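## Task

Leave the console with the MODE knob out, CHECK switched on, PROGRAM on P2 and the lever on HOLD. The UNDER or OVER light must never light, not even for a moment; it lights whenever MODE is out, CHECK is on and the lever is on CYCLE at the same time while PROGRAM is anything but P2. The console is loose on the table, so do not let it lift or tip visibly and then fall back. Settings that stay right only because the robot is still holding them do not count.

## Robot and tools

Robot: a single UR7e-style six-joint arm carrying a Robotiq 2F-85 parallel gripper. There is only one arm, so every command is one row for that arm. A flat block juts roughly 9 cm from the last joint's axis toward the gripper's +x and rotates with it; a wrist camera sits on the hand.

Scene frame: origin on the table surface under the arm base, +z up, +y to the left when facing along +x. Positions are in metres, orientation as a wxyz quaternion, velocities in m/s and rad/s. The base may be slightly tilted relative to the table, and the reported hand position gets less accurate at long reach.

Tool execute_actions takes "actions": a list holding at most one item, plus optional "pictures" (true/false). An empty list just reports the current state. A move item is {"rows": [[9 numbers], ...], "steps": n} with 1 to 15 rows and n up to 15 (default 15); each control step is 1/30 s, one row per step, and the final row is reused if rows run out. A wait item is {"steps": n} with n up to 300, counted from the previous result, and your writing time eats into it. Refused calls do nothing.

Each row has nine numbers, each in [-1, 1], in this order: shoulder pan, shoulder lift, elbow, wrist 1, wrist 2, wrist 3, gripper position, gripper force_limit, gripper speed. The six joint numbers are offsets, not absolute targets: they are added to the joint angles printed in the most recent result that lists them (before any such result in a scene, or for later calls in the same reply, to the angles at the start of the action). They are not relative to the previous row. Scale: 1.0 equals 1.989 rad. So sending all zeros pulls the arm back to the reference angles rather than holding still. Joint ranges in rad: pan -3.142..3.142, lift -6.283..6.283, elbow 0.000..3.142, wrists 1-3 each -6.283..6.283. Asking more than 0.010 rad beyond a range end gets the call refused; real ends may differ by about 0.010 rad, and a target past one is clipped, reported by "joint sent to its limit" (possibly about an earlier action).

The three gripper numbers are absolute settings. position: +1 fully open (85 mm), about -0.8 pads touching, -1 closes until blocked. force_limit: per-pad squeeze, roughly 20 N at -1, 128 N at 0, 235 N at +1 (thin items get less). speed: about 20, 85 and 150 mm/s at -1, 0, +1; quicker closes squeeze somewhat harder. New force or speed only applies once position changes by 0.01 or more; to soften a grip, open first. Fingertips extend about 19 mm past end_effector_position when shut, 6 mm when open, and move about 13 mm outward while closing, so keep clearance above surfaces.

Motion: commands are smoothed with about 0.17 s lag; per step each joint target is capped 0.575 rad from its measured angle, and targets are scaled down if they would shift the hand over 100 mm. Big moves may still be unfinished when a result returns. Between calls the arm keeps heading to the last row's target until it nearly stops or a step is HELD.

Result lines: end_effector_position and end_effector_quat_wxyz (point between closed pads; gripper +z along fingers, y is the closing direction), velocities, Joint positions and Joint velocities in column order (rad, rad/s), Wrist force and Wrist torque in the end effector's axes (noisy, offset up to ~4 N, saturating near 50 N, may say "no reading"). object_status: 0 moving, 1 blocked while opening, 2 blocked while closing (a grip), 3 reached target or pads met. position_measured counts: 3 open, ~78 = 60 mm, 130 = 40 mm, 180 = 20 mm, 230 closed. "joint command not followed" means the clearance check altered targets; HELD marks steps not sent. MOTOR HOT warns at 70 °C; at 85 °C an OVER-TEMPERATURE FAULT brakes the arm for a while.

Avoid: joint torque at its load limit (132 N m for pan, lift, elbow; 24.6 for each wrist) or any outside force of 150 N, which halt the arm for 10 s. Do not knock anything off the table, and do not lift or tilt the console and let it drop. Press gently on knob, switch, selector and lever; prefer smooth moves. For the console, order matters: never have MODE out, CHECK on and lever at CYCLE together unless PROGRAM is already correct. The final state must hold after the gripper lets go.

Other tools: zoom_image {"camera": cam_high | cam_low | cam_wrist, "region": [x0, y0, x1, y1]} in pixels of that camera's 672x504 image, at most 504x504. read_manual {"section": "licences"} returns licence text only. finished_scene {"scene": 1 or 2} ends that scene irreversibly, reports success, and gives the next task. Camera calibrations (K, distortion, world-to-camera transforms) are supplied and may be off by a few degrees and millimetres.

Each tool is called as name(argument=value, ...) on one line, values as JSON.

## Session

execute_actions(actions=[])

Scene clock: 0.00 s of 5400.00 s.
end_effector_position=(+0.3459, +0.0958, +0.1718) position_measured=3 object_status=3 end_effector_quat_wxyz=(+0.065, +0.974, +0.133, +0.171) end_effector_velocity=(+0.000, +0.000, +0.000) end_effector_angular_velocity=(+0.001, -0.001, -0.001)
Joint positions: [ 0.598 -0.83   2.597 -3.69  -2.721  3.058]
Joint velocities: [ 0.    -0.    -0.    -0.    -0.     0.001]
Wrist force (N, on the end effector, along its own x y z axes, offset not removed): no reading
Wrist torque (N m, same axes, about the end effector's origin, offset not removed): no reading
camera_calibration (this result's frames):
cam_wrist: T_world_to_cam=[[0.248682, -0.959193, 0.134558, -0.0139357], [-0.961874, -0.26089, -0.0820683, 0.409676], [0.113824, -0.109019, -0.987501, 0.288949], [0, 0, 0, 1]] pos_world=[0.364633, 0.125014, 0.320834]

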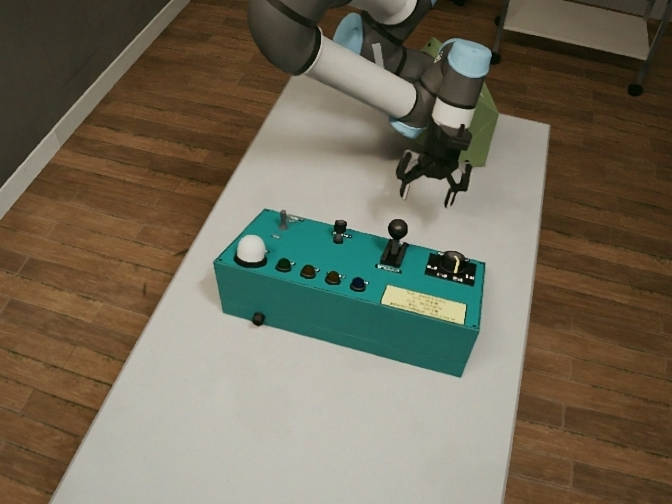

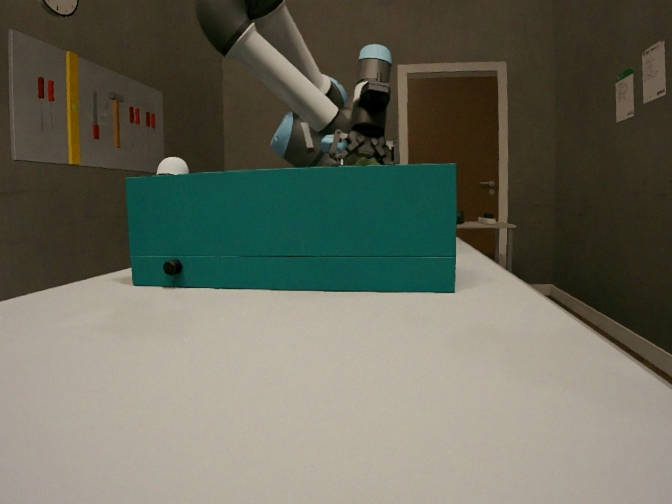

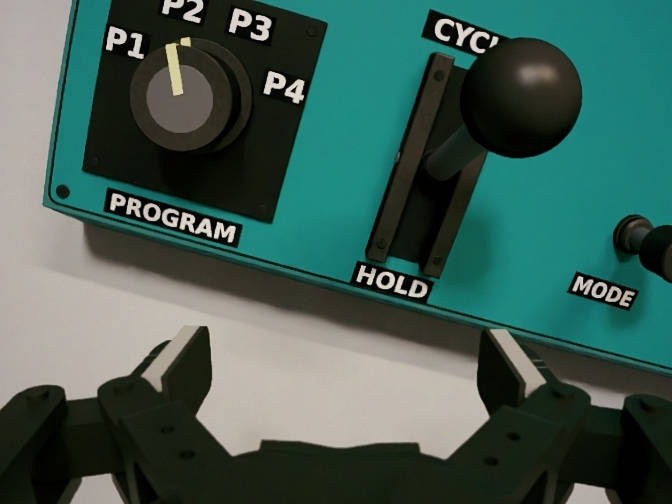

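execute_actions(actions=[{"rows":[[-0.0476,-0.2482,-0.2541,0.7268,0.1087,0,-1,-0.5,0]],"steps":15}], pictures=false)

execute_actions(actions=[{"steps":45}])

Scene clock: 11.13 s of 5400.00 s.
end_effector_position=(+0.5528, +0.0720, +0.2631) position_measured=95 object_status=0 end_effector_quat_wxyz=(-0.023, +0.982, +0.068, +0.174) end_effector_velocity=(+0.169, -0.130, +0.123) end_effector_angular_velocity=(-0.094, +0.613, +0.831)
Joint positions: [ 0.517 -1.24   2.178 -3.003 -2.537  3.058]
Joint velocities: [-0.118 -0.723 -0.736  2.468  0.277  0.001]
Wrist force (N, on the end effector, along its own x y z axes, offset not removed): [6.8 7.8 -1.7]
Wrist torque (N m, same axes, about the end effector's origin, offset not removed): [0.97 -0.83 0.10]
Steps of this call (steps 1 to 90: nothing new was sent; then 7.63 s passed at rest; steps 91 to 105: all 15 steps of this action). Readings (joint positions | what the end effector reports):
91: [0.597 -0.831 2.597 -3.690 -2.720 3.058] | position_measured=3 object_status=0
92: [0.593 -0.840 2.588 -3.681 -2.712 3.058] | position_measured=4 object_status=0
94: [0.581 -0.895 2.532 -3.620 -2.684 3.058] | position_measured=14 object_status=0
98: [0.558 -1.017 2.407 -3.458 -2.632 3.058] | position_measured=42 object_status=0
105: the state above

Scene clock: 12.63 s of 5400.00 s.
end_effector_position=(+0.4901, +0.0645, +0.2416) position_measured=231 object_status=3 end_effector_quat_wxyz=(+0.002, +0.953, +0.301, +0.000) end_effector_velocity=(-0.000, +0.000, -0.000) end_effector_angular_velocity=(-0.001, +0.001, +0.001)
Joint positions: [ 0.503 -1.324  2.092 -2.245 -2.504  3.058]
Joint velocities: [-0.     0.001  0.     0.    -0.    -0.   ]
Wrist force (N, on the end effector, along its own x y z axes, offset not removed): [1.9 -1.0 -0.2]
Wrist torque (N m, same axes, about the end effector's origin, offset not removed): [-0.14 -0.32 0.09]
Steps of this call (steps 1 to 45: the robot went on to your last target). Readings (joint positions | what the end effector reports):
1: [0.514 -1.261 2.156 -2.917 -2.529 3.058] | position_measured=103 object_status=0
2: [0.511 -1.277 2.140 -2.830 -2.523 3.058] | position_measured=111 object_status=0
4: [0.508 -1.298 2.119 -2.650 -2.515 3.058] | position_measured=126 object_status=0
8: [0.505 -1.316 2.101 -2.380 -2.508 3.058] | position_measured=156 object_status=0
45: the state above
The arm was judged still, so your last target was given up. Only a new action makes it travel on or press farther. Fingers that are still opening or closing keep moving.
camera_calibration (this result's frames):
cam_wrist: T_world_to_cam=[[0.573113, -0.818718, -0.0352539, -0.216242], [-0.790533, -0.563691, 0.239393, 0.403864], [-0.215868, -0.10933, -0.970282, 0.495469], [0, 0, 0, 1]] pos_world=[0.550155, 0.104783, 0.376439]

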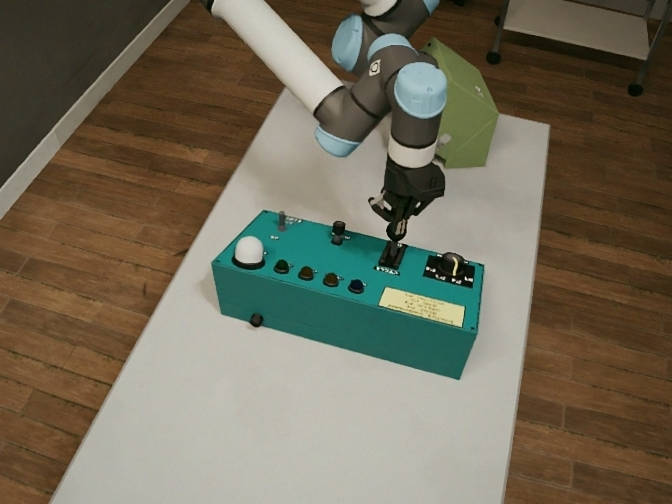

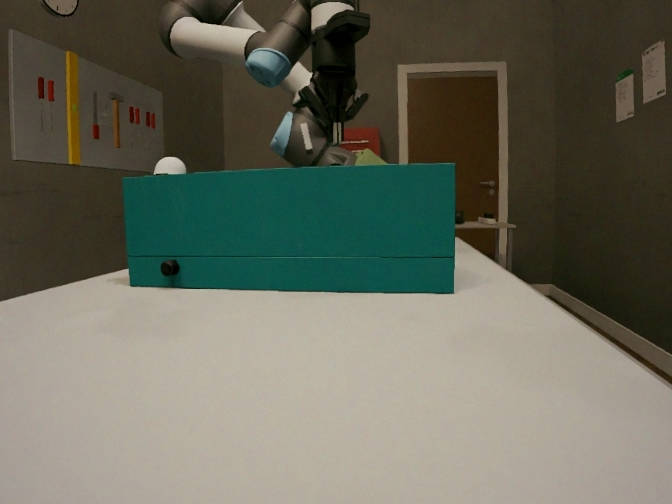

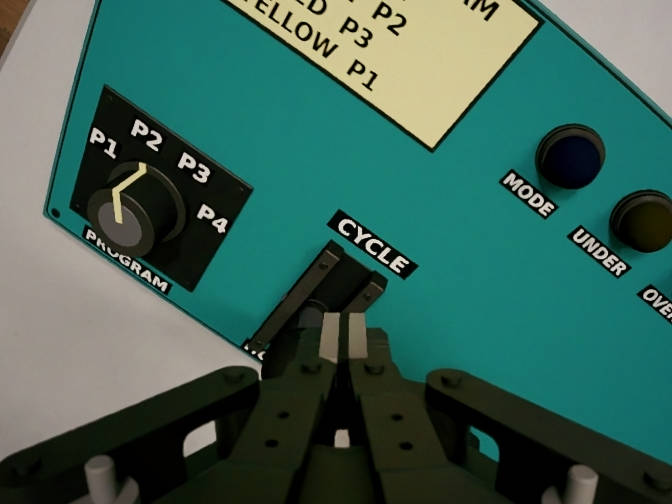

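execute_actions(actions=[{"rows":[[-0.0403,0.0383,0.0254,-0.1184,-0.002,0,-1,-0.5,0]],"steps":15}], pictures=false)

execute_actions(actions=[{"steps":15}], pictures=false)

execute_actions(actions=[{"rows":[[0.0034,-0.0049,0.0141,-0.0046,0.0001,0,-1,-0.5,0],[0.0069,-0.0098,0.0283,-0.0092,0.0002,0,-1,-0.5,0],[0.0103,-0.0147,0.0424,-0.0138,0.0002,0,-1,-0.5,0],[0.0137,-0.0196,0.0565,-0.0184,0.0003,0,-1,-0.5,0],[0.0171,-0.0244,0.0706,-0.0229,0.0004,0,-1,-0.5,0],[0.0206,-0.0293,0.0848,-0.0275,0.0005,0,-1,-0.5,0],[0.024,-0.0342,0.0989,-0.0321,0.0005,0,-1,-0.5,0],[0.0274,-0.0391,0.113,-0.0367,0.0006,0,-1,-0.5,0]],"steps":15}], pictures=false)

execute_actions(actions=[{"steps":20}])

Scene clock: 32.20 s of 5400.00 s.
end_effector_position=(+0.4949, +0.0693, +0.1928) position_measured=231 object_status=3 end_effector_quat_wxyz=(+0.002, +0.971, +0.238, -0.000) end_effector_velocity=(+0.003, +0.000, -0.008) end_effector_angular_velocity=(+0.002, -0.008, -0.036)
Joint positions: [ 0.425 -1.25   2.141 -2.474 -2.508  3.058]
Joint velocities: [-0.015  0.015  0.009 -0.058 -0.001 -0.001]
Wrist force (N, on the end effector, along its own x y z axes, offset not removed): [-0.9 1.0 1.1]
Wrist torque (N m, same axes, about the end effector's origin, offset not removed): [0.11 0.20 0.04]
Steps of this call (steps 1 to 90: nothing new was sent; then 16.07 s passed at rest; steps 91 to 105: all 15 steps of this action). Readings (joint positions | what the end effector reports):
91: [0.503 -1.323 2.092 -2.245 -2.504 3.058] | position_measured=231 object_status=3
92: [0.495 -1.316 2.099 -2.254 -2.505 3.058] | position_measured=231 object_status=3
94: [0.466 -1.288 2.117 -2.319 -2.506 3.058] | position_measured=231 object_status=3
98: [0.437 -1.261 2.134 -2.429 -2.508 3.058] | position_measured=231 object_status=3
105: the state above

Scene clock: 32.70 s of 5400.00 s.
end_effector_position=(+0.4952, +0.0693, +0.1918) position_measured=231 object_status=3 end_effector_quat_wxyz=(+0.002, +0.972, +0.236, +0.000) end_effector_velocity=(+0.000, +0.000, +0.000) end_effector_angular_velocity=(+0.000, -0.001, -0.001)
Joint positions: [ 0.423 -1.248  2.142 -2.48  -2.508  3.058]
Joint velocities: [ 0.     0.     0.    -0.001 -0.     0.   ]
Wrist force (N, on the end effector, along its own x y z axes, offset not removed): [1.5 2.2 2.5]
Wrist torque (N m, same axes, about the end effector's origin, offset not removed): [0.35 -0.24 0.11]
Steps of this call (steps 1 to 15: the robot went on to your last target). Readings (joint positions | what the end effector reports):
1: [0.425 -1.249 2.141 -2.475 -2.508 3.058] | position_measured=231 object_status=3
2: [0.424 -1.249 2.142 -2.476 -2.508 3.058] | position_measured=231 object_status=3
4: [0.424 -1.248 2.142 -2.478 -2.508 3.058] | position_measured=231 object_status=3
8: [0.424 -1.248 2.142 -2.480 -2.508 3.058] | position_measured=231 object_status=3
15: the state above
The arm was judged still, so your last target was given up. Only a new action makes it travel on or press farther. Fingers that are still opening or closing keep moving.

Scene clock: 33.20 s of 5400.00 s.
end_effector_position=(+0.4073, +0.0699, +0.1920) position_measured=231 object_status=3 end_effector_quat_wxyz=(+0.002, +0.961, +0.277, +0.001) end_effector_velocity=(-0.059, -0.003, -0.002) end_effector_angular_velocity=(-0.002, +0.002, +0.057)
Joint positions: [ 0.474 -1.32   2.351 -2.548 -2.507  3.058]
Joint velocities: [ 0.032 -0.047  0.137 -0.043  0.001  0.001]
Wrist force (N, on the end effector, along its own x y z axes, offset not removed): [-0.4 -2.1 -2.6]
Wrist torque (N m, same axes, about the end effector's origin, offset not removed): [-0.40 0.15 -0.03]
Steps of this call (steps 1 to 15: all 15 steps of this action). Readings (joint positions | what the end effector reports):
1: [0.423 -1.248 2.143 -2.481 -2.508 3.058] | position_measured=231 object_status=3
2: [0.425 -1.250 2.148 -2.482 -2.508 3.058] | position_measured=231 object_status=3
4: [0.431 -1.259 2.171 -2.490 -2.508 3.058] | position_measured=231 object_status=3
8: [0.451 -1.288 2.253 -2.518 -2.508 3.058] | position_measured=231 object_status=3
15: the state above

Scene clock: 33.87 s of 5400.00 s.
end_effector_position=(+0.4003, +0.0695, +0.1916) position_measured=231 object_status=3 end_effector_quat_wxyz=(+0.002, +0.960, +0.281, +0.000) end_effector_velocity=(+0.000, -0.000, -0.000) end_effector_angular_velocity=(-0.000, +0.000, -0.001)
Joint positions: [ 0.478 -1.326  2.367 -2.553 -2.507  3.058]
Joint velocities: [-0.001 -0.001  0.    -0.    -0.    -0.   ]
Wrist force (N, on the end effector, along its own x y z axes, offset not removed): [3.2 1.2 2.2]
Wrist torque (N m, same axes, about the end effector's origin, offset not removed): [0.14 -0.52 0.03]
Steps of this call (steps 1 to 20: the robot went on to your last target). Readings (joint positions | what the end effector reports):
1: [0.475 -1.322 2.355 -2.549 -2.507 3.058] | position_measured=231 object_status=3
2: [0.476 -1.323 2.358 -2.550 -2.507 3.058] | position_measured=231 object_status=3
4: [0.477 -1.324 2.362 -2.552 -2.507 3.058] | position_measured=231 object_status=3
8: [0.477 -1.325 2.365 -2.553 -2.507 3.058] | position_measured=231 object_status=3
20: the state above
camera_calibration (this result's frames):
cam_wrist: T_world_to_cam=[[0.537278, -0.842703, -0.0344026, -0.146621], [-0.81426, -0.52891, 0.23924, 0.354793], [-0.219805, -0.100526, -0.970351, 0.429134], [0, 0, 0, 1]] pos_world=[0.461995, 0.107235, 0.326486]

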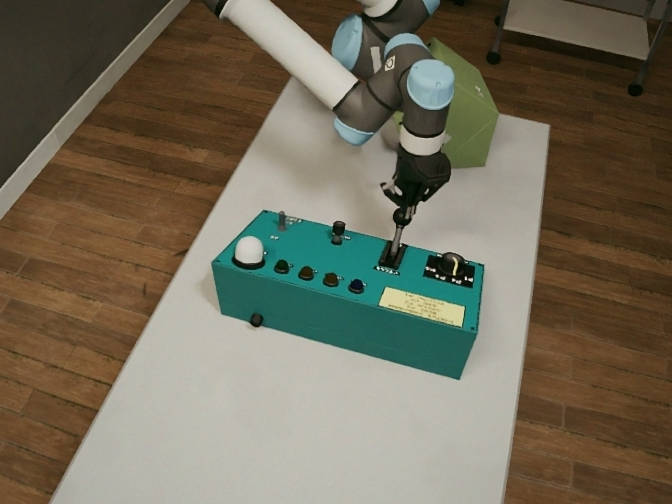

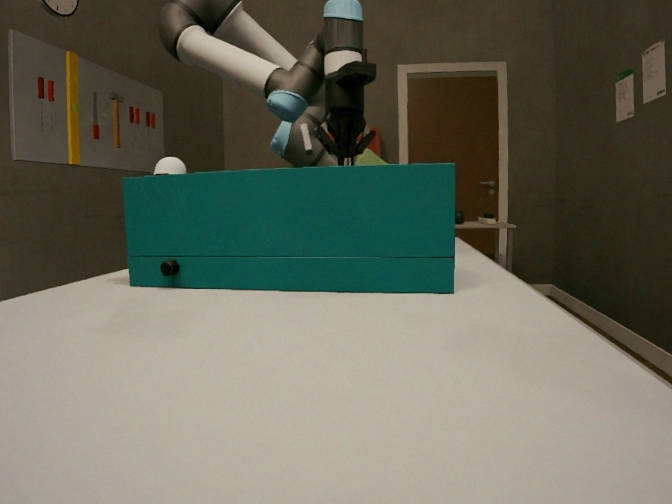

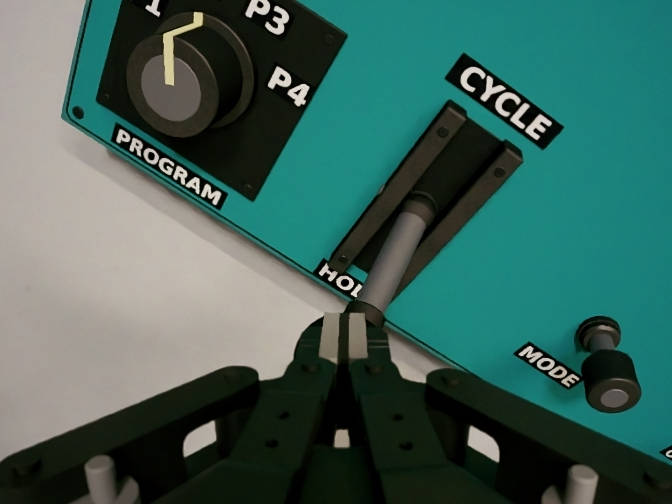

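execute_actions(actions=[{"rows":[[-0.0763,-0.1246,-0.0078,0.03,0.0034,0,0.2,-0.5,0]],"steps":15}], pictures=false)

execute_actions(actions=[{"steps":20}])

Scene clock: 42.70 s of 5400.00 s.
end_effector_position=(+0.4392, -0.0323, +0.2011) position_measured=139 object_status=0 end_effector_quat_wxyz=(+0.002, +0.987, +0.161, -0.000) end_effector_velocity=(+0.007, -0.028, +0.004) end_effector_angular_velocity=(-0.003, -0.006, -0.067)
Joint positions: [ 0.33  -1.566  2.352 -2.495 -2.501  3.058]
Joint velocities: [-0.036 -0.065 -0.003  0.012  0.001  0.001]
Wrist force (N, on the end effector, along its own x y z axes, offset not removed): [2.6 0.2 -1.0]
Wrist torque (N m, same axes, about the end effector's origin, offset not removed): [0.01 -0.52 0.08]
Steps of this call (steps 1 to 15: the robot went on to your last target; steps 16 to 90: nothing new was sent; then 5.33 s passed at rest; steps 91 to 105: all 15 steps of this action). Readings (joint positions | what the end effector reports):
91: [0.477 -1.326 2.367 -2.553 -2.507 3.058] | position_measured=231 object_status=0
92: [0.468 -1.335 2.365 -2.546 -2.506 3.058] | position_measured=231 object_status=0
94: [0.422 -1.399 2.360 -2.527 -2.504 3.058] | position_measured=220 object_status=0
98: [0.357 -1.517 2.354 -2.504 -2.502 3.058] | position_measured=191 object_status=0
105: the state above

Scene clock: 43.37 s of 5400.00 s.
end_effector_position=(+0.4400, -0.0356, +0.2016) position_measured=104 object_status=3 end_effector_quat_wxyz=(+0.002, +0.988, +0.157, +0.000) end_effector_velocity=(+0.000, -0.000, +0.000) end_effector_angular_velocity=(+0.000, -0.000, +0.001)
Joint positions: [ 0.326 -1.573  2.351 -2.494 -2.5    3.058]
Joint velocities: [ 0.    -0.     0.    -0.    -0.    -0.002]
Wrist force (N, on the end effector, along its own x y z axes, offset not removed): [2.2 0.1 2.4]
Wrist torque (N m, same axes, about the end effector's origin, offset not removed): [-0.07 -0.41 0.11]
Steps of this call (steps 1 to 15: the robot went on to your last target; steps 16 to 20: nothing new was sent). Readings (joint positions | what the end effector reports):
1: [0.329 -1.568 2.352 -2.495 -2.501 3.058] | position_measured=131 object_status=0
2: [0.328 -1.569 2.352 -2.494 -2.501 3.058] | position_measured=123 object_status=0
4: [0.327 -1.571 2.352 -2.494 -2.501 3.058] | position_measured=110 object_status=0
8: [0.327 -1.573 2.351 -2.494 -2.500 3.058] | position_measured=104 object_status=0
20: the state above
The arm was judged still, so your last target was given up. Only a new action makes it travel on or press farther. Fingers that are still opening or closing keep moving.
camera_calibration (this result's frames):
cam_wrist: T_world_to_cam=[[0.308584, -0.950567, -0.0346005, -0.159349], [-0.920936, -0.307672, 0.239196, 0.383949], [-0.238017, -0.0419472, -0.970355, 0.447057], [0, 0, 0, 1]] pos_world=[0.509172, -0.0145887, 0.336452]

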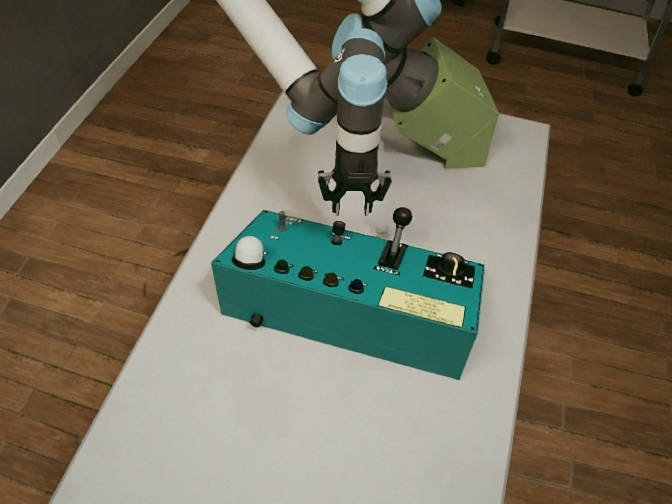

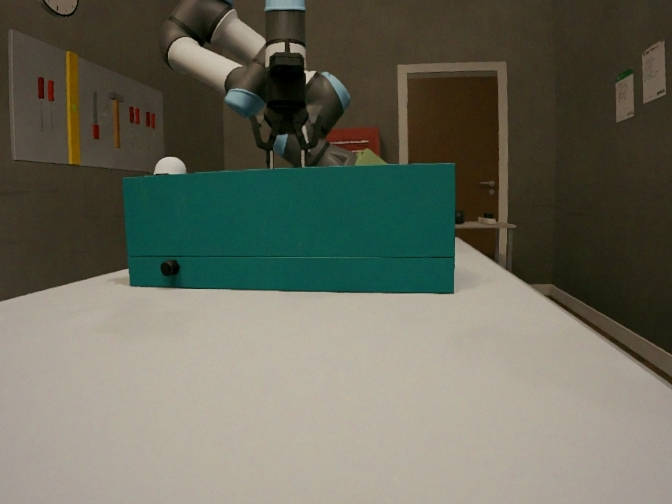

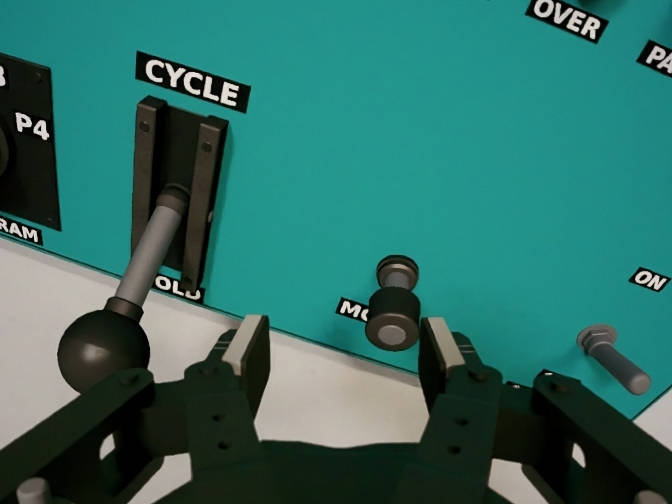

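execute_actions(actions=[{"rows":[[-0.0966,0.0311,0.0653,-0.2155,0.0254,0,0.2,-0.5,0]],"steps":15}], pictures=false)

execute_actions(actions=[{"steps":20}])

Scene clock: 62.90 s of 5400.00 s.
end_effector_position=(+0.4157, -0.0425, +0.1492) position_measured=104 object_status=3 end_effector_quat_wxyz=(-0.005, +0.996, +0.084, -0.022) end_effector_velocity=(+0.000, +0.000, +0.000) end_effector_angular_velocity=(+0.000, -0.000, +0.001)
Joint positions: [ 0.198 -1.529  2.447 -2.724 -2.459  3.058]
Joint velocities: [ 0.    -0.     0.    -0.     0.    -0.001]
Wrist force (N, on the end effector, along its own x y z axes, offset not removed): [-7.6 5.8 -23.6]
Wrist torque (N m, same axes, about the end effector's origin, offset not removed): [-0.67 0.07 0.31]
FORCE FAULT: contact force on the arm reached its limit, and the arm stopped for 10 seconds. The contact can be on any part of the arm, not only on its tool. The arm's remaining commands of this call were not run. The arm holds still and accepts commands again. Move the arm away from the contact; if what it grips holds it there, let go first. Pushing or pulling that hard again can fault the arm again.
The stop began at step 98 of this call (marked STOPPED below). From that step on the arm followed nothing that you had sent. 8 steps, steps kept back included, did not run and will not run. Nothing is kept back now, and the robot has no last target.
Steps of this call (steps 1 to 90: nothing new was sent; then 6.27 s passed at rest; steps 91 to 97: the first 7 steps of this action; steps 98 to 398: the stop). Readings (joint positions | what the end effector reports):
91: [0.325 -1.573 2.352 -2.494 -2.500 3.058] | position_measured=104 object_status=3
92: [0.316 -1.566 2.361 -2.503 -2.493 3.058] | position_measured=104 object_status=3
94: [0.258 -1.544 2.405 -2.572 -2.475 3.058] | position_measured=104 object_status=3
98: [0.192 -1.527 2.447 -2.735 -2.460 3.058] | position_measured=104 object_status=3 STOPPED
398: the state above

Scene clock: 62.93 s of 5400.00 s.
end_effector_position=(+0.4157, -0.0425, +0.1492) position_measured=104 object_status=3 end_effector_quat_wxyz=(-0.005, +0.996, +0.084, -0.022) end_effector_velocity=(+0.000, -0.000, +0.000) end_effector_angular_velocity=(+0.000, -0.001, +0.002)
Joint positions: [ 0.198 -1.529  2.447 -2.724 -2.459  3.058]
Joint velocities: [ 0.    -0.    -0.     0.    -0.    -0.002]
Wrist force (N, on the end effector, along its own x y z axes, offset not removed): [-4.6 4.7 -24.7]
Wrist torque (N m, same axes, about the end effector's origin, offset not removed): [-0.84 -0.40 0.26]
A stop began in an earlier call of the same reply, so what this call sent did not run. Send another action.
Steps of this call (step 1: nothing new was sent). Readings (joint positions | what the end effector reports):
1: the state above
camera_calibration (this result's frames):
cam_wrist: T_world_to_cam=[[0.16267, -0.985286, -0.0524396, -0.0983557], [-0.944394, -0.170871, 0.280934, 0.381296], [-0.285761, 0.003824, -0.958293, 0.410136], [0, 0, 0, 1]] pos_world=[0.493294, -0.0333244, 0.280754]

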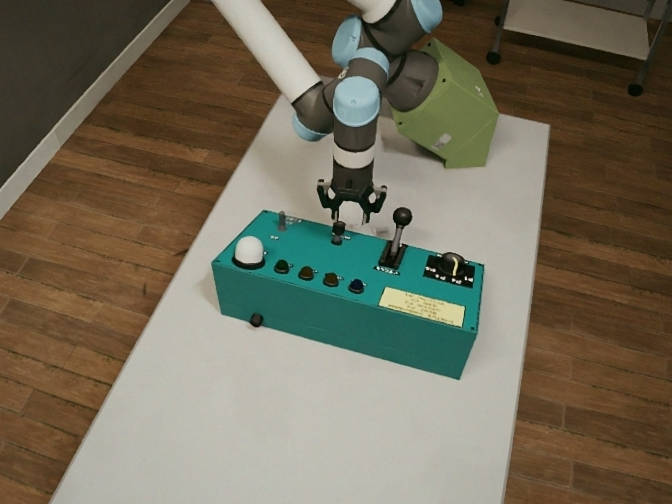

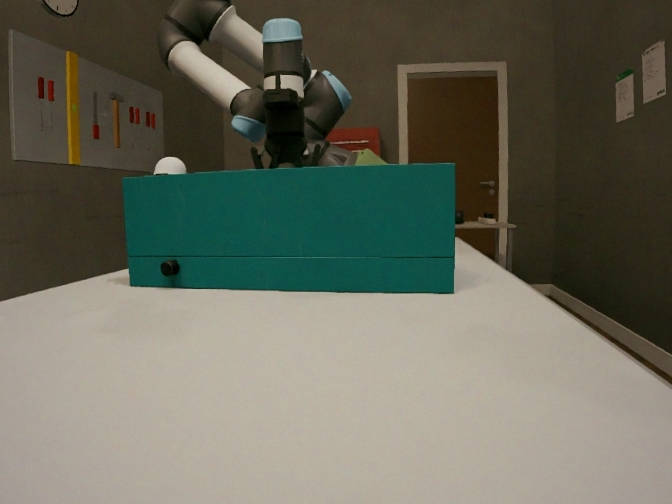

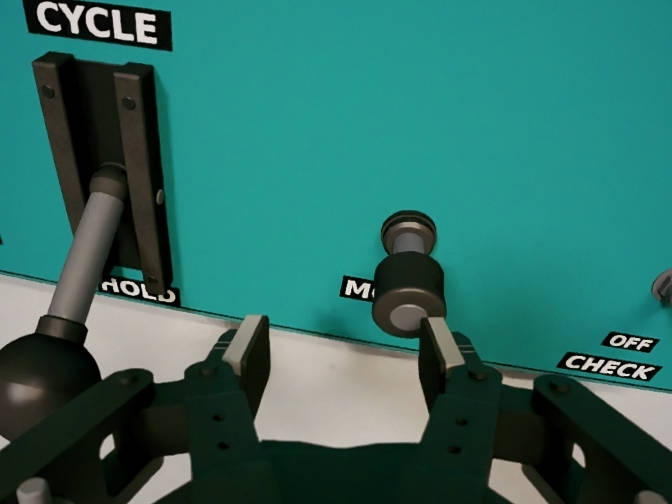

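execute_actions(actions=[{"rows":[[0.0191,-0.0131,-0.0141,0.0025,-0.0191,0,0.6,-0.5,0]],"steps":15}], pictures=false)

execute_actions(actions=[{"steps":20}])

Scene clock: 67.30 s of 5400.00 s.
end_effector_position=(+0.4362, -0.0540, +0.1702) position_measured=54 object_status=0 end_effector_quat_wxyz=(+0.009, +0.997, +0.076, +0.007) end_effector_velocity=(+0.004, -0.002, +0.004) end_effector_angular_velocity=(-0.004, -0.011, -0.004)
Joint positions: [ 0.235 -1.554  2.42  -2.719 -2.496  3.058]
Joint velocities: [ 0.006 -0.005 -0.005  0.    -0.007  0.001]
Wrist force (N, on the end effector, along its own x y z axes, offset not removed): [3.6 1.6 -2.6]
Wrist torque (N m, same axes, about the end effector's origin, offset not removed): [0.23 -0.62 0.14]
Steps of this call (steps 1 to 90: nothing new was sent; then 0.87 s passed at rest; steps 91 to 105: all 15 steps of this action). Readings (joint positions | what the end effector reports):
91: [0.199 -1.529 2.447 -2.723 -2.459 3.058] | position_measured=104 object_status=0
92: [0.204 -1.533 2.443 -2.723 -2.464 3.058] | position_measured=103 object_status=0
94: [0.217 -1.542 2.433 -2.721 -2.478 3.058] | position_measured=93 object_status=0
98: [0.230 -1.551 2.424 -2.719 -2.491 3.058] | position_measured=64 object_status=0
105: the state above

Scene clock: 67.97 s of 5400.00 s.
end_effector_position=(+0.4367, -0.0543, +0.1707) position_measured=53 object_status=3 end_effector_quat_wxyz=(+0.009, +0.997, +0.076, +0.007) end_effector_velocity=(-0.000, -0.000, -0.000) end_effector_angular_velocity=(-0.000, +0.001, -0.001)
Joint positions: [ 0.236 -1.555  2.419 -2.719 -2.497  3.058]
Joint velocities: [-0.001  0.    -0.     0.    -0.     0.   ]
Wrist force (N, on the end effector, along its own x y z axes, offset not removed): [0.9 0.8 2.4]
Wrist torque (N m, same axes, about the end effector's origin, offset not removed): [0.08 -0.15 0.09]
Steps of this call (steps 1 to 15: the robot went on to your last target; steps 16 to 20: nothing new was sent). Readings (joint positions | what the end effector reports):
1: [0.236 -1.554 2.420 -2.719 -2.496 3.058] | position_measured=53 object_status=0
2: [0.236 -1.554 2.420 -2.719 -2.496 3.058] | position_measured=53 object_status=0
4: [0.236 -1.555 2.419 -2.719 -2.496 3.058] | position_measured=53 object_status=0
8: [0.236 -1.555 2.419 -2.719 -2.497 3.058] | position_measured=53 object_status=3
20: the state above
The arm was judged still, so your last target was given up. Only a new action makes it travel on or press farther. Fingers that are still opening or closing keep moving.
camera_calibration (this result's frames):
cam_wrist: T_world_to_cam=[[0.149678, -0.988547, -0.0192732, -0.112408], [-0.962404, -0.150133, 0.226361, 0.411374], [-0.226662, -0.0153326, -0.973853, 0.412552], [0, 0, 0, 1]] pos_world=[0.506243, -0.0430341, 0.306479]

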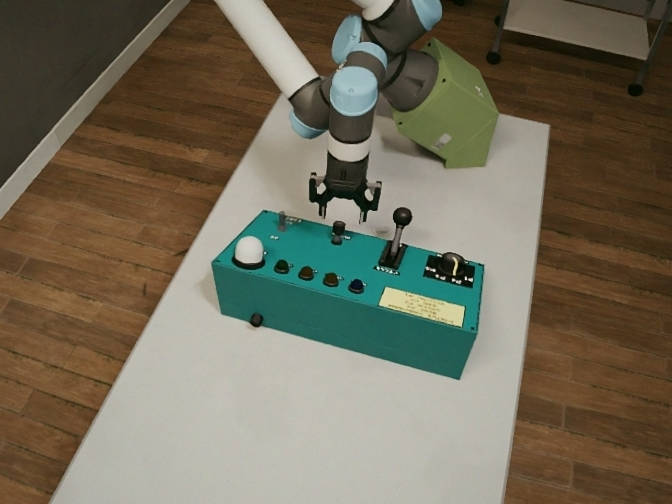

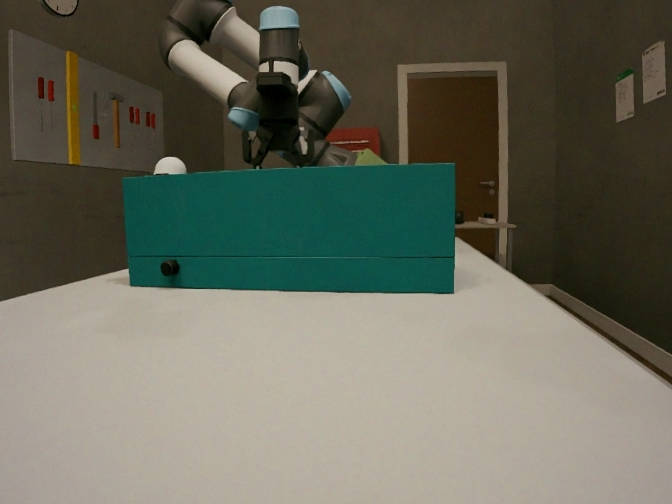

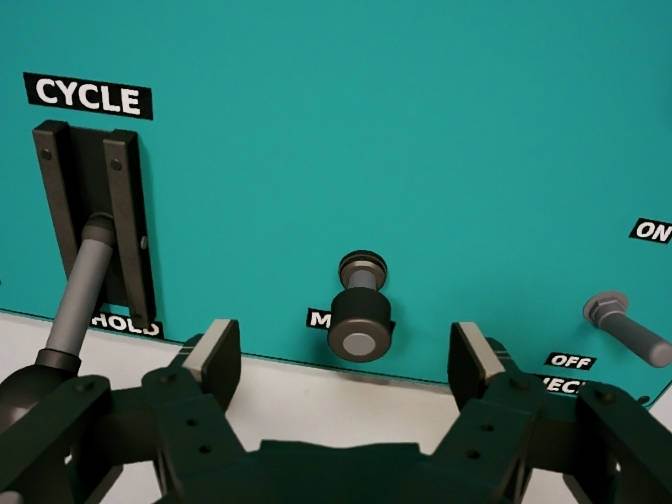

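execute_actions(actions=[])

Scene clock: 81.30 s of 5400.00 s.
end_effector_position=(+0.4367, -0.0543, +0.1707) position_measured=53 object_status=3 end_effector_quat_wxyz=(+0.009, +0.997, +0.076, +0.007) end_effector_velocity=(+0.000, -0.000, +0.000) end_effector_angular_velocity=(+0.000, -0.000, -0.001)
Joint positions: [ 0.236 -1.555  2.419 -2.719 -2.497  3.058]
Joint velocities: [ 0.    -0.    -0.     0.     0.     0.001]
Wrist force (N, on the end effector, along its own x y z axes, offset not removed): [1.1 1.4 0.3]
Wrist torque (N m, same axes, about the end effector's origin, offset not removed): [0.22 -0.10 -0.05]
Steps of this call (steps 1 to 90: nothing new was sent; then 10.33 s passed at rest). Readings (joint positions | what the end effector reports):
1: [0.236 -1.555 2.419 -2.719 -2.497 3.058] | position_measured=53 object_status=3
2: [0.236 -1.555 2.419 -2.719 -2.497 3.058] | position_measured=53 object_status=3
4: [0.236 -1.555 2.419 -2.719 -2.497 3.058] | position_measured=53 object_status=3
8: [0.236 -1.555 2.419 -2.719 -2.497 3.058] | position_measured=53 object_status=3
90: the state above
camera_calibration (this result's frames):
cam_wrist: T_world_to_cam=[[0.149677, -0.988547, -0.0192714, -0.112409], [-0.962405, -0.150132, 0.226357, 0.411376], [-0.226658, -0.0153336, -0.973854, 0.412552], [0, 0, 0, 1]] pos_world=[0.506244, -0.0430346, 0.306481]

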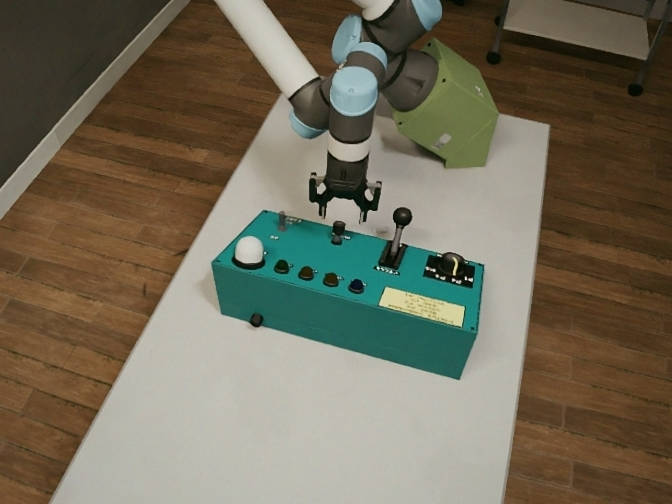

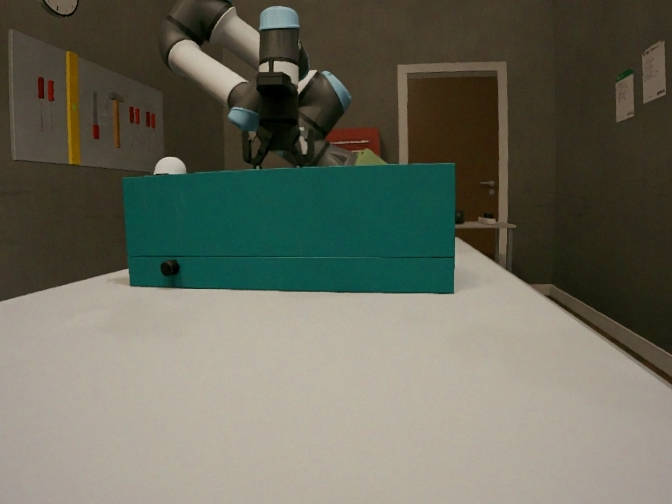

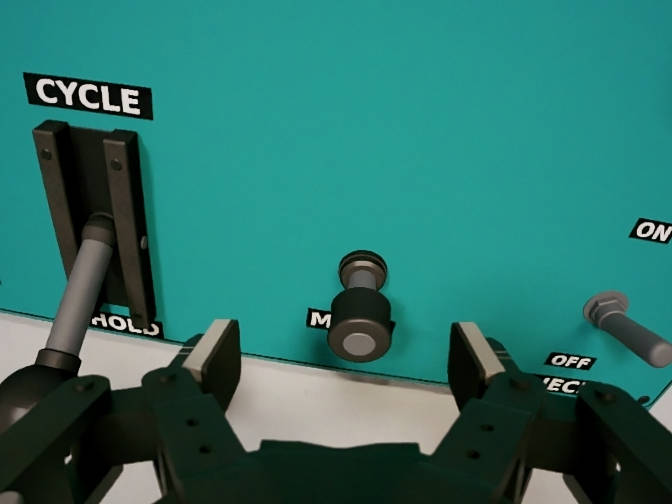

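execute_actions(actions=[{"rows":[[-0.01,0.0044,0.006,-0.02,0.005,0,0.8,-0.5,0],[-0.02,0.009,0.012,-0.041,0.01,0,0.8,-0.5,0],[-0.031,0.013,0.019,-0.062,0.014,0,0.8,-0.5,0],[-0.041,0.018,0.025,-0.082,0.019,0,0.8,-0.5,0],[-0.051,0.022,0.031,-0.103,0.024,0,0.8,-0.5,0]],"steps":15}], pictures=false)

execute_actions(actions=[{"steps":30}])

Scene clock: 85.63 s of 5400.00 s.
end_effector_position=(+0.4246, -0.0610, +0.1354) position_measured=28 object_status=0 end_effector_quat_wxyz=(+0.002, +1.000, +0.010, +0.001) end_effector_velocity=(-0.004, -0.004, -0.012) end_effector_angular_velocity=(+0.003, +0.001, -0.049)
Joint positions: [ 0.139 -1.513  2.478 -2.915 -2.451  3.058]
Joint velocities: [-0.035  0.015  0.021 -0.074  0.016 -0.001]
Wrist force (N, on the end effector, along its own x y z axes, offset not removed): [1.4 4.4 -0.1]
Wrist torque (N m, same axes, about the end effector's origin, offset not removed): [0.67 0.03 0.22]
Steps of this call (steps 1 to 90: nothing new was sent; then 0.83 s passed at rest; steps 91 to 105: all 15 steps of this action). Readings (joint positions | what the end effector reports):
91: [0.236 -1.555 2.419 -2.719 -2.497 3.058] | position_measured=53 object_status=0
92: [0.232 -1.553 2.421 -2.725 -2.495 3.058] | position_measured=52 object_status=0
94: [0.215 -1.545 2.432 -2.757 -2.486 3.058] | position_measured=42 object_status=0
98: [0.165 -1.524 2.463 -2.858 -2.463 3.058] | position_measured=29 object_status=0
105: the state above

Scene clock: 86.63 s of 5400.00 s.
end_effector_position=(+0.4242, -0.0614, +0.1341) position_measured=28 object_status=3 end_effector_quat_wxyz=(+0.001, +1.000, +0.007, +0.001) end_effector_velocity=(-0.000, +0.000, -0.000) end_effector_angular_velocity=(+0.000, +0.001, +0.001)
Joint positions: [ 0.135 -1.511  2.481 -2.923 -2.449  3.058]
Joint velocities: [-0.     0.001  0.    -0.     0.    -0.001]
Wrist force (N, on the end effector, along its own x y z axes, offset not removed): [1.6 0.2 0.1]
Wrist torque (N m, same axes, about the end effector's origin, offset not removed): [-0.02 -0.17 0.16]
Steps of this call (steps 1 to 15: the robot went on to your last target; steps 16 to 30: nothing new was sent). Readings (joint positions | what the end effector reports):
1: [0.138 -1.512 2.479 -2.917 -2.450 3.058] | position_measured=28 object_status=3
2: [0.137 -1.512 2.480 -2.919 -2.450 3.058] | position_measured=28 object_status=3
4: [0.136 -1.512 2.480 -2.921 -2.450 3.058] | position_measured=28 object_status=3
8: [0.135 -1.511 2.481 -2.923 -2.449 3.058] | position_measured=28 object_status=3
30: the state above
The arm was judged still, so your last target was given up. Only a new action makes it travel on or press farther. Fingers that are still opening or closing keep moving.
camera_calibration (this result's frames):
cam_wrist: T_world_to_cam=[[0.0125611, -0.999277, -0.0358757, -0.0585735], [-0.97132, -0.0207137, 0.236872, 0.416904], [-0.237444, 0.0318714, -0.970878, 0.381046], [0, 0, 0, 1]] pos_world=[0.49616, -0.06204, 0.269095]

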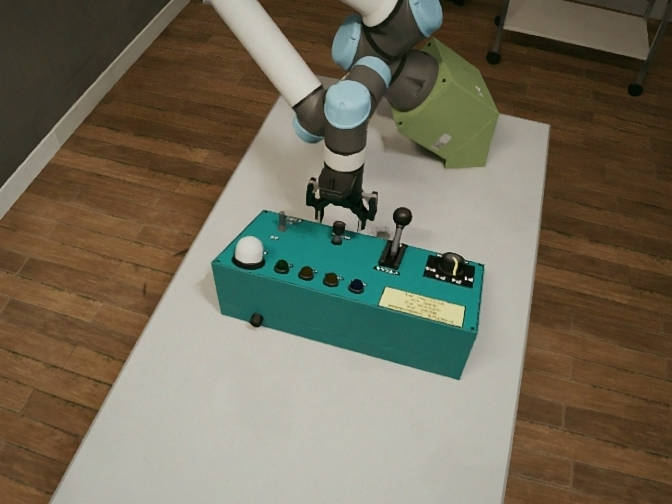

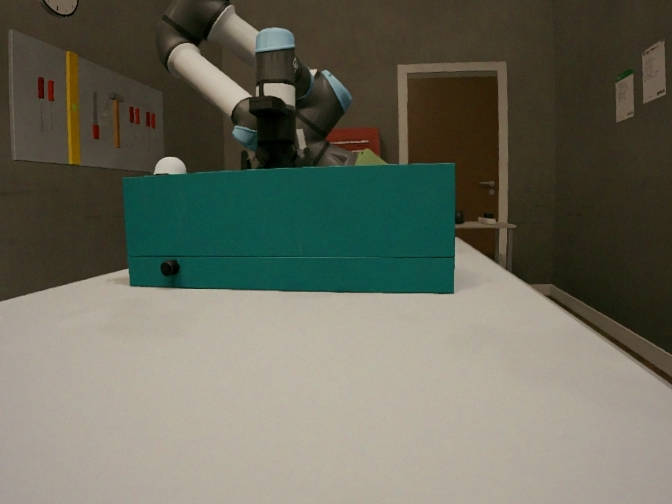

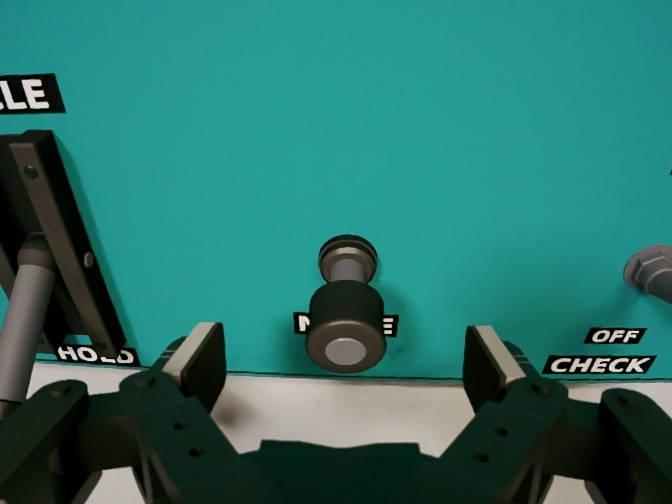

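Close.

execute_actions(actions=[{"rows":[[0,0,0,0,0,0,-1,-0.5,-0.3]],"steps":15}], pictures=false)

execute_actions(actions=[{"steps":40}], pictures=false)

Scene clock: 89.43 s of 5400.00 s.
end_effector_position=(+0.4242, -0.0614, +0.1341) position_measured=99 object_status=0 end_effector_quat_wxyz=(+0.001, +1.000, +0.007, +0.001) end_effector_velocity=(+0.000, -0.000, -0.000) end_effector_angular_velocity=(-0.000, -0.000, -0.000)
Joint positions: [ 0.135 -1.511  2.481 -2.923 -2.449  3.058]
Joint velocities: [-0.    -0.    -0.    -0.     0.    -0.001]
Wrist force (N, on the end effector, along its own x y z axes, offset not removed): [0.2 3.1 4.7]
Wrist torque (N m, same axes, about the end effector's origin, offset not removed): [0.56 0.03 0.08]
Steps of this call (steps 1 to 69: nothing new was sent; steps 70 to 84: all 15 steps of this action). Readings (joint positions | what the end effector reports):
70: [0.135 -1.511 2.481 -2.923 -2.449 3.058] | position_measured=28 object_status=0
71: [0.135 -1.511 2.481 -2.923 -2.449 3.058] | position_measured=29 object_status=0
73: [0.135 -1.511 2.481 -2.923 -2.449 3.058] | position_measured=36 object_status=0
77: [0.135 -1.511 2.481 -2.923 -2.449 3.058] | position_measured=58 object_status=0
84: the state above

Scene clock: 90.77 s of 5400.00 s.
end_effector_position=(+0.4242, -0.0614, +0.1341) position_measured=172 object_status=2 end_effector_quat_wxyz=(+0.001, +1.000, +0.007, +0.001) end_effector_velocity=(+0.000, -0.000, -0.000) end_effector_angular_velocity=(+0.000, -0.000, -0.001)
Joint positions: [ 0.135 -1.511  2.481 -2.923 -2.449  3.058]
Joint velocities: [-0.001 -0.    -0.    -0.     0.     0.   ]
Wrist force (N, on the end effector, along its own x y z axes, offset not removed): [-7.7 21.3 -22.4]
Wrist torque (N m, same axes, about the end effector's origin, offset not removed): [0.06 -0.24 0.28]
Steps of this call (steps 1 to 15: the robot went on to your last target; steps 16 to 40: nothing new was sent). Readings (joint positions | what the end effector reports):
1: [0.135 -1.511 2.481 -2.923 -2.449 3.058] | position_measured=104 object_status=0
2: [0.135 -1.511 2.481 -2.923 -2.449 3.058] | position_measured=110 object_status=0
4: [0.135 -1.511 2.481 -2.923 -2.449 3.058] | position_measured=122 object_status=0
8: [0.135 -1.511 2.481 -2.923 -2.449 3.058] | position_measured=145 object_status=0
40: the state above
The arm was judged still, so your last target was given up. Only a new action makes it travel on or press farther. Fingers that are still opening or closing keep moving.

Gripped. Lift 2.5 cm slowly.

execute_actions(actions=[{"rows":[[0.0034,-0.0015,-0.002,0.0068,-0.0016,0,-1,-0.5,-0.3],[0.0068,-0.003,-0.004,0.0135,-0.0032,0,-1,-0.5,-0.3],[0.01,-0.0044,-0.006,0.02,-0.0047,0,-1,-0.5,-0.3],[0.0135,-0.0058,-0.0081,0.027,-0.0063,0,-1,-0.5,-0.3],[0.017,-0.0073,-0.01,0.034,-0.008,0,-1,-0.5,-0.3],[0.02,-0.0087,-0.012,0.04,-0.0095,0,-1,-0.5,-0.3],[0.024,-0.01,-0.014,0.047,-0.011,0,-1,-0.5,-0.3],[0.027,-0.0116,-0.016,0.054,-0.0126,0,-1,-0.5,-0.3],[0.03,-0.013,-0.018,0.061,-0.014,0,-1,-0.5,-0.3],[0.034,-0.0145,-0.02,0.0675,-0.016,0,-1,-0.5,-0.3]],"steps":15}], pictures=false)

execute_actions(actions=[{"steps":20}])

Scene clock: 95.47 s of 5400.00 s.
end_effector_position=(+0.4318, -0.0565, +0.1553) position_measured=172 object_status=2 end_effector_quat_wxyz=(+0.005, +0.999, +0.048, +0.004) end_effector_velocity=(+0.007, +0.004, +0.022) end_effector_angular_velocity=(-0.012, -0.010, +0.081)
Joint positions: [ 0.195 -1.537  2.445 -2.803 -2.477  3.058]
Joint velocities: [ 0.061 -0.025 -0.035  0.117 -0.03  -0.   ]
Wrist force (N, on the end effector, along its own x y z axes, offset not removed): [5.6 2.8 22.3]
Wrist torque (N m, same axes, about the end effector's origin, offset not removed): [-0.17 -0.49 0.24]
Steps of this call (steps 1 to 90: nothing new was sent; then 1.20 s passed at rest; steps 91 to 105: all 15 steps of this action). Readings (joint positions | what the end effector reports):
91: [0.135 -1.511 2.481 -2.923 -2.449 3.058] | position_measured=172 object_status=2
92: [0.136 -1.512 2.480 -2.920 -2.449 3.058] | position_measured=172 object_status=2
94: [0.142 -1.514 2.477 -2.908 -2.452 3.058] | position_measured=172 object_status=2
98: [0.163 -1.523 2.464 -2.869 -2.462 3.058] | position_measured=172 object_status=2
105: the state above

Scene clock: 96.13 s of 5400.00 s.
end_effector_position=(+0.4325, -0.0560, +0.1578) position_measured=172 object_status=2 end_effector_quat_wxyz=(+0.006, +0.999, +0.052, +0.005) end_effector_velocity=(-0.000, +0.000, +0.000) end_effector_angular_velocity=(-0.000, +0.000, +0.000)
Joint positions: [ 0.202 -1.54   2.441 -2.789 -2.481  3.058]
Joint velocities: [ 0.     0.    -0.     0.001 -0.     0.   ]
Wrist force (N, on the end effector, along its own x y z axes, offset not removed): [3.9 -0.9 25.7]
Wrist torque (N m, same axes, about the end effector's origin, offset not removed): [-0.64 0.14 0.91]
Steps of this call (steps 1 to 20: the robot went on to your last target). Readings (joint positions | what the end effector reports):
1: [0.197 -1.538 2.444 -2.800 -2.478 3.058] | position_measured=172 object_status=2
2: [0.198 -1.538 2.443 -2.797 -2.479 3.058] | position_measured=172 object_status=2
4: [0.200 -1.539 2.442 -2.794 -2.480 3.058] | position_measured=172 object_status=2
8: [0.202 -1.539 2.442 -2.791 -2.480 3.058] | position_measured=172 object_status=2
20: the state above
camera_calibration (this result's frames):
cam_wrist: T_world_to_cam=[[0.10345, -0.994292, -0.0260894, -0.0930254], [-0.967297, -0.10668, 0.230122, 0.41395], [-0.231591, 0.00143002, -0.972812, 0.401963], [0, 0, 0, 1]] pos_world=[0.503127, -0.0489091, 0.293348]

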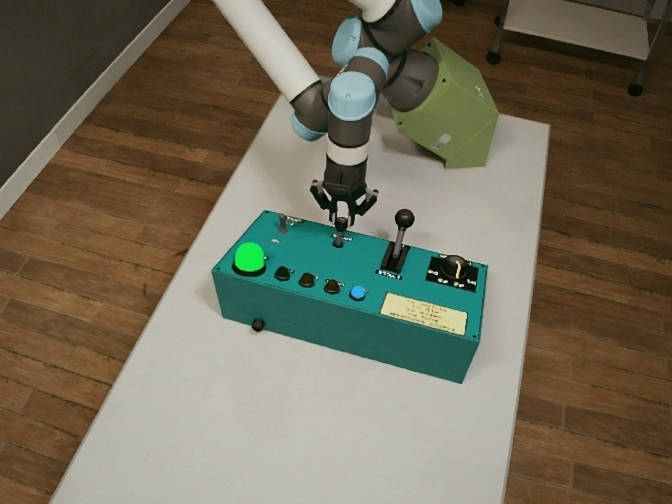

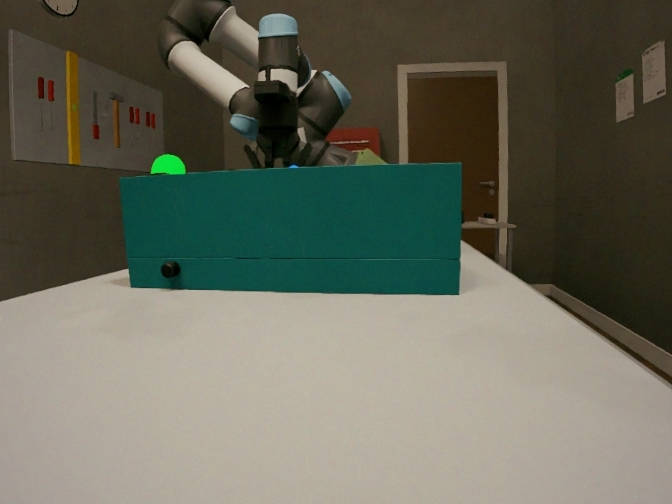

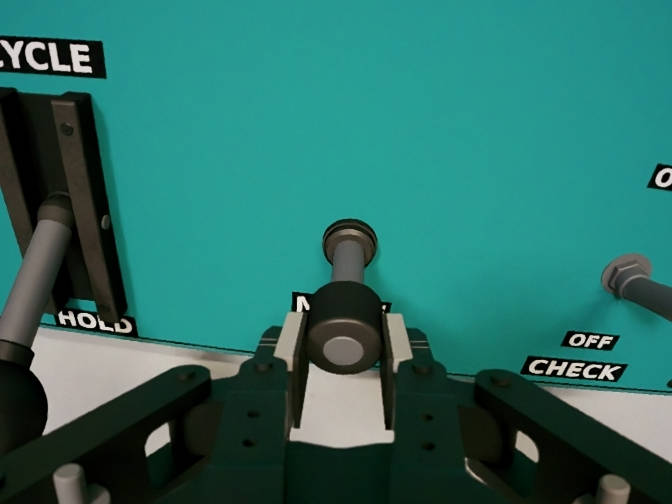

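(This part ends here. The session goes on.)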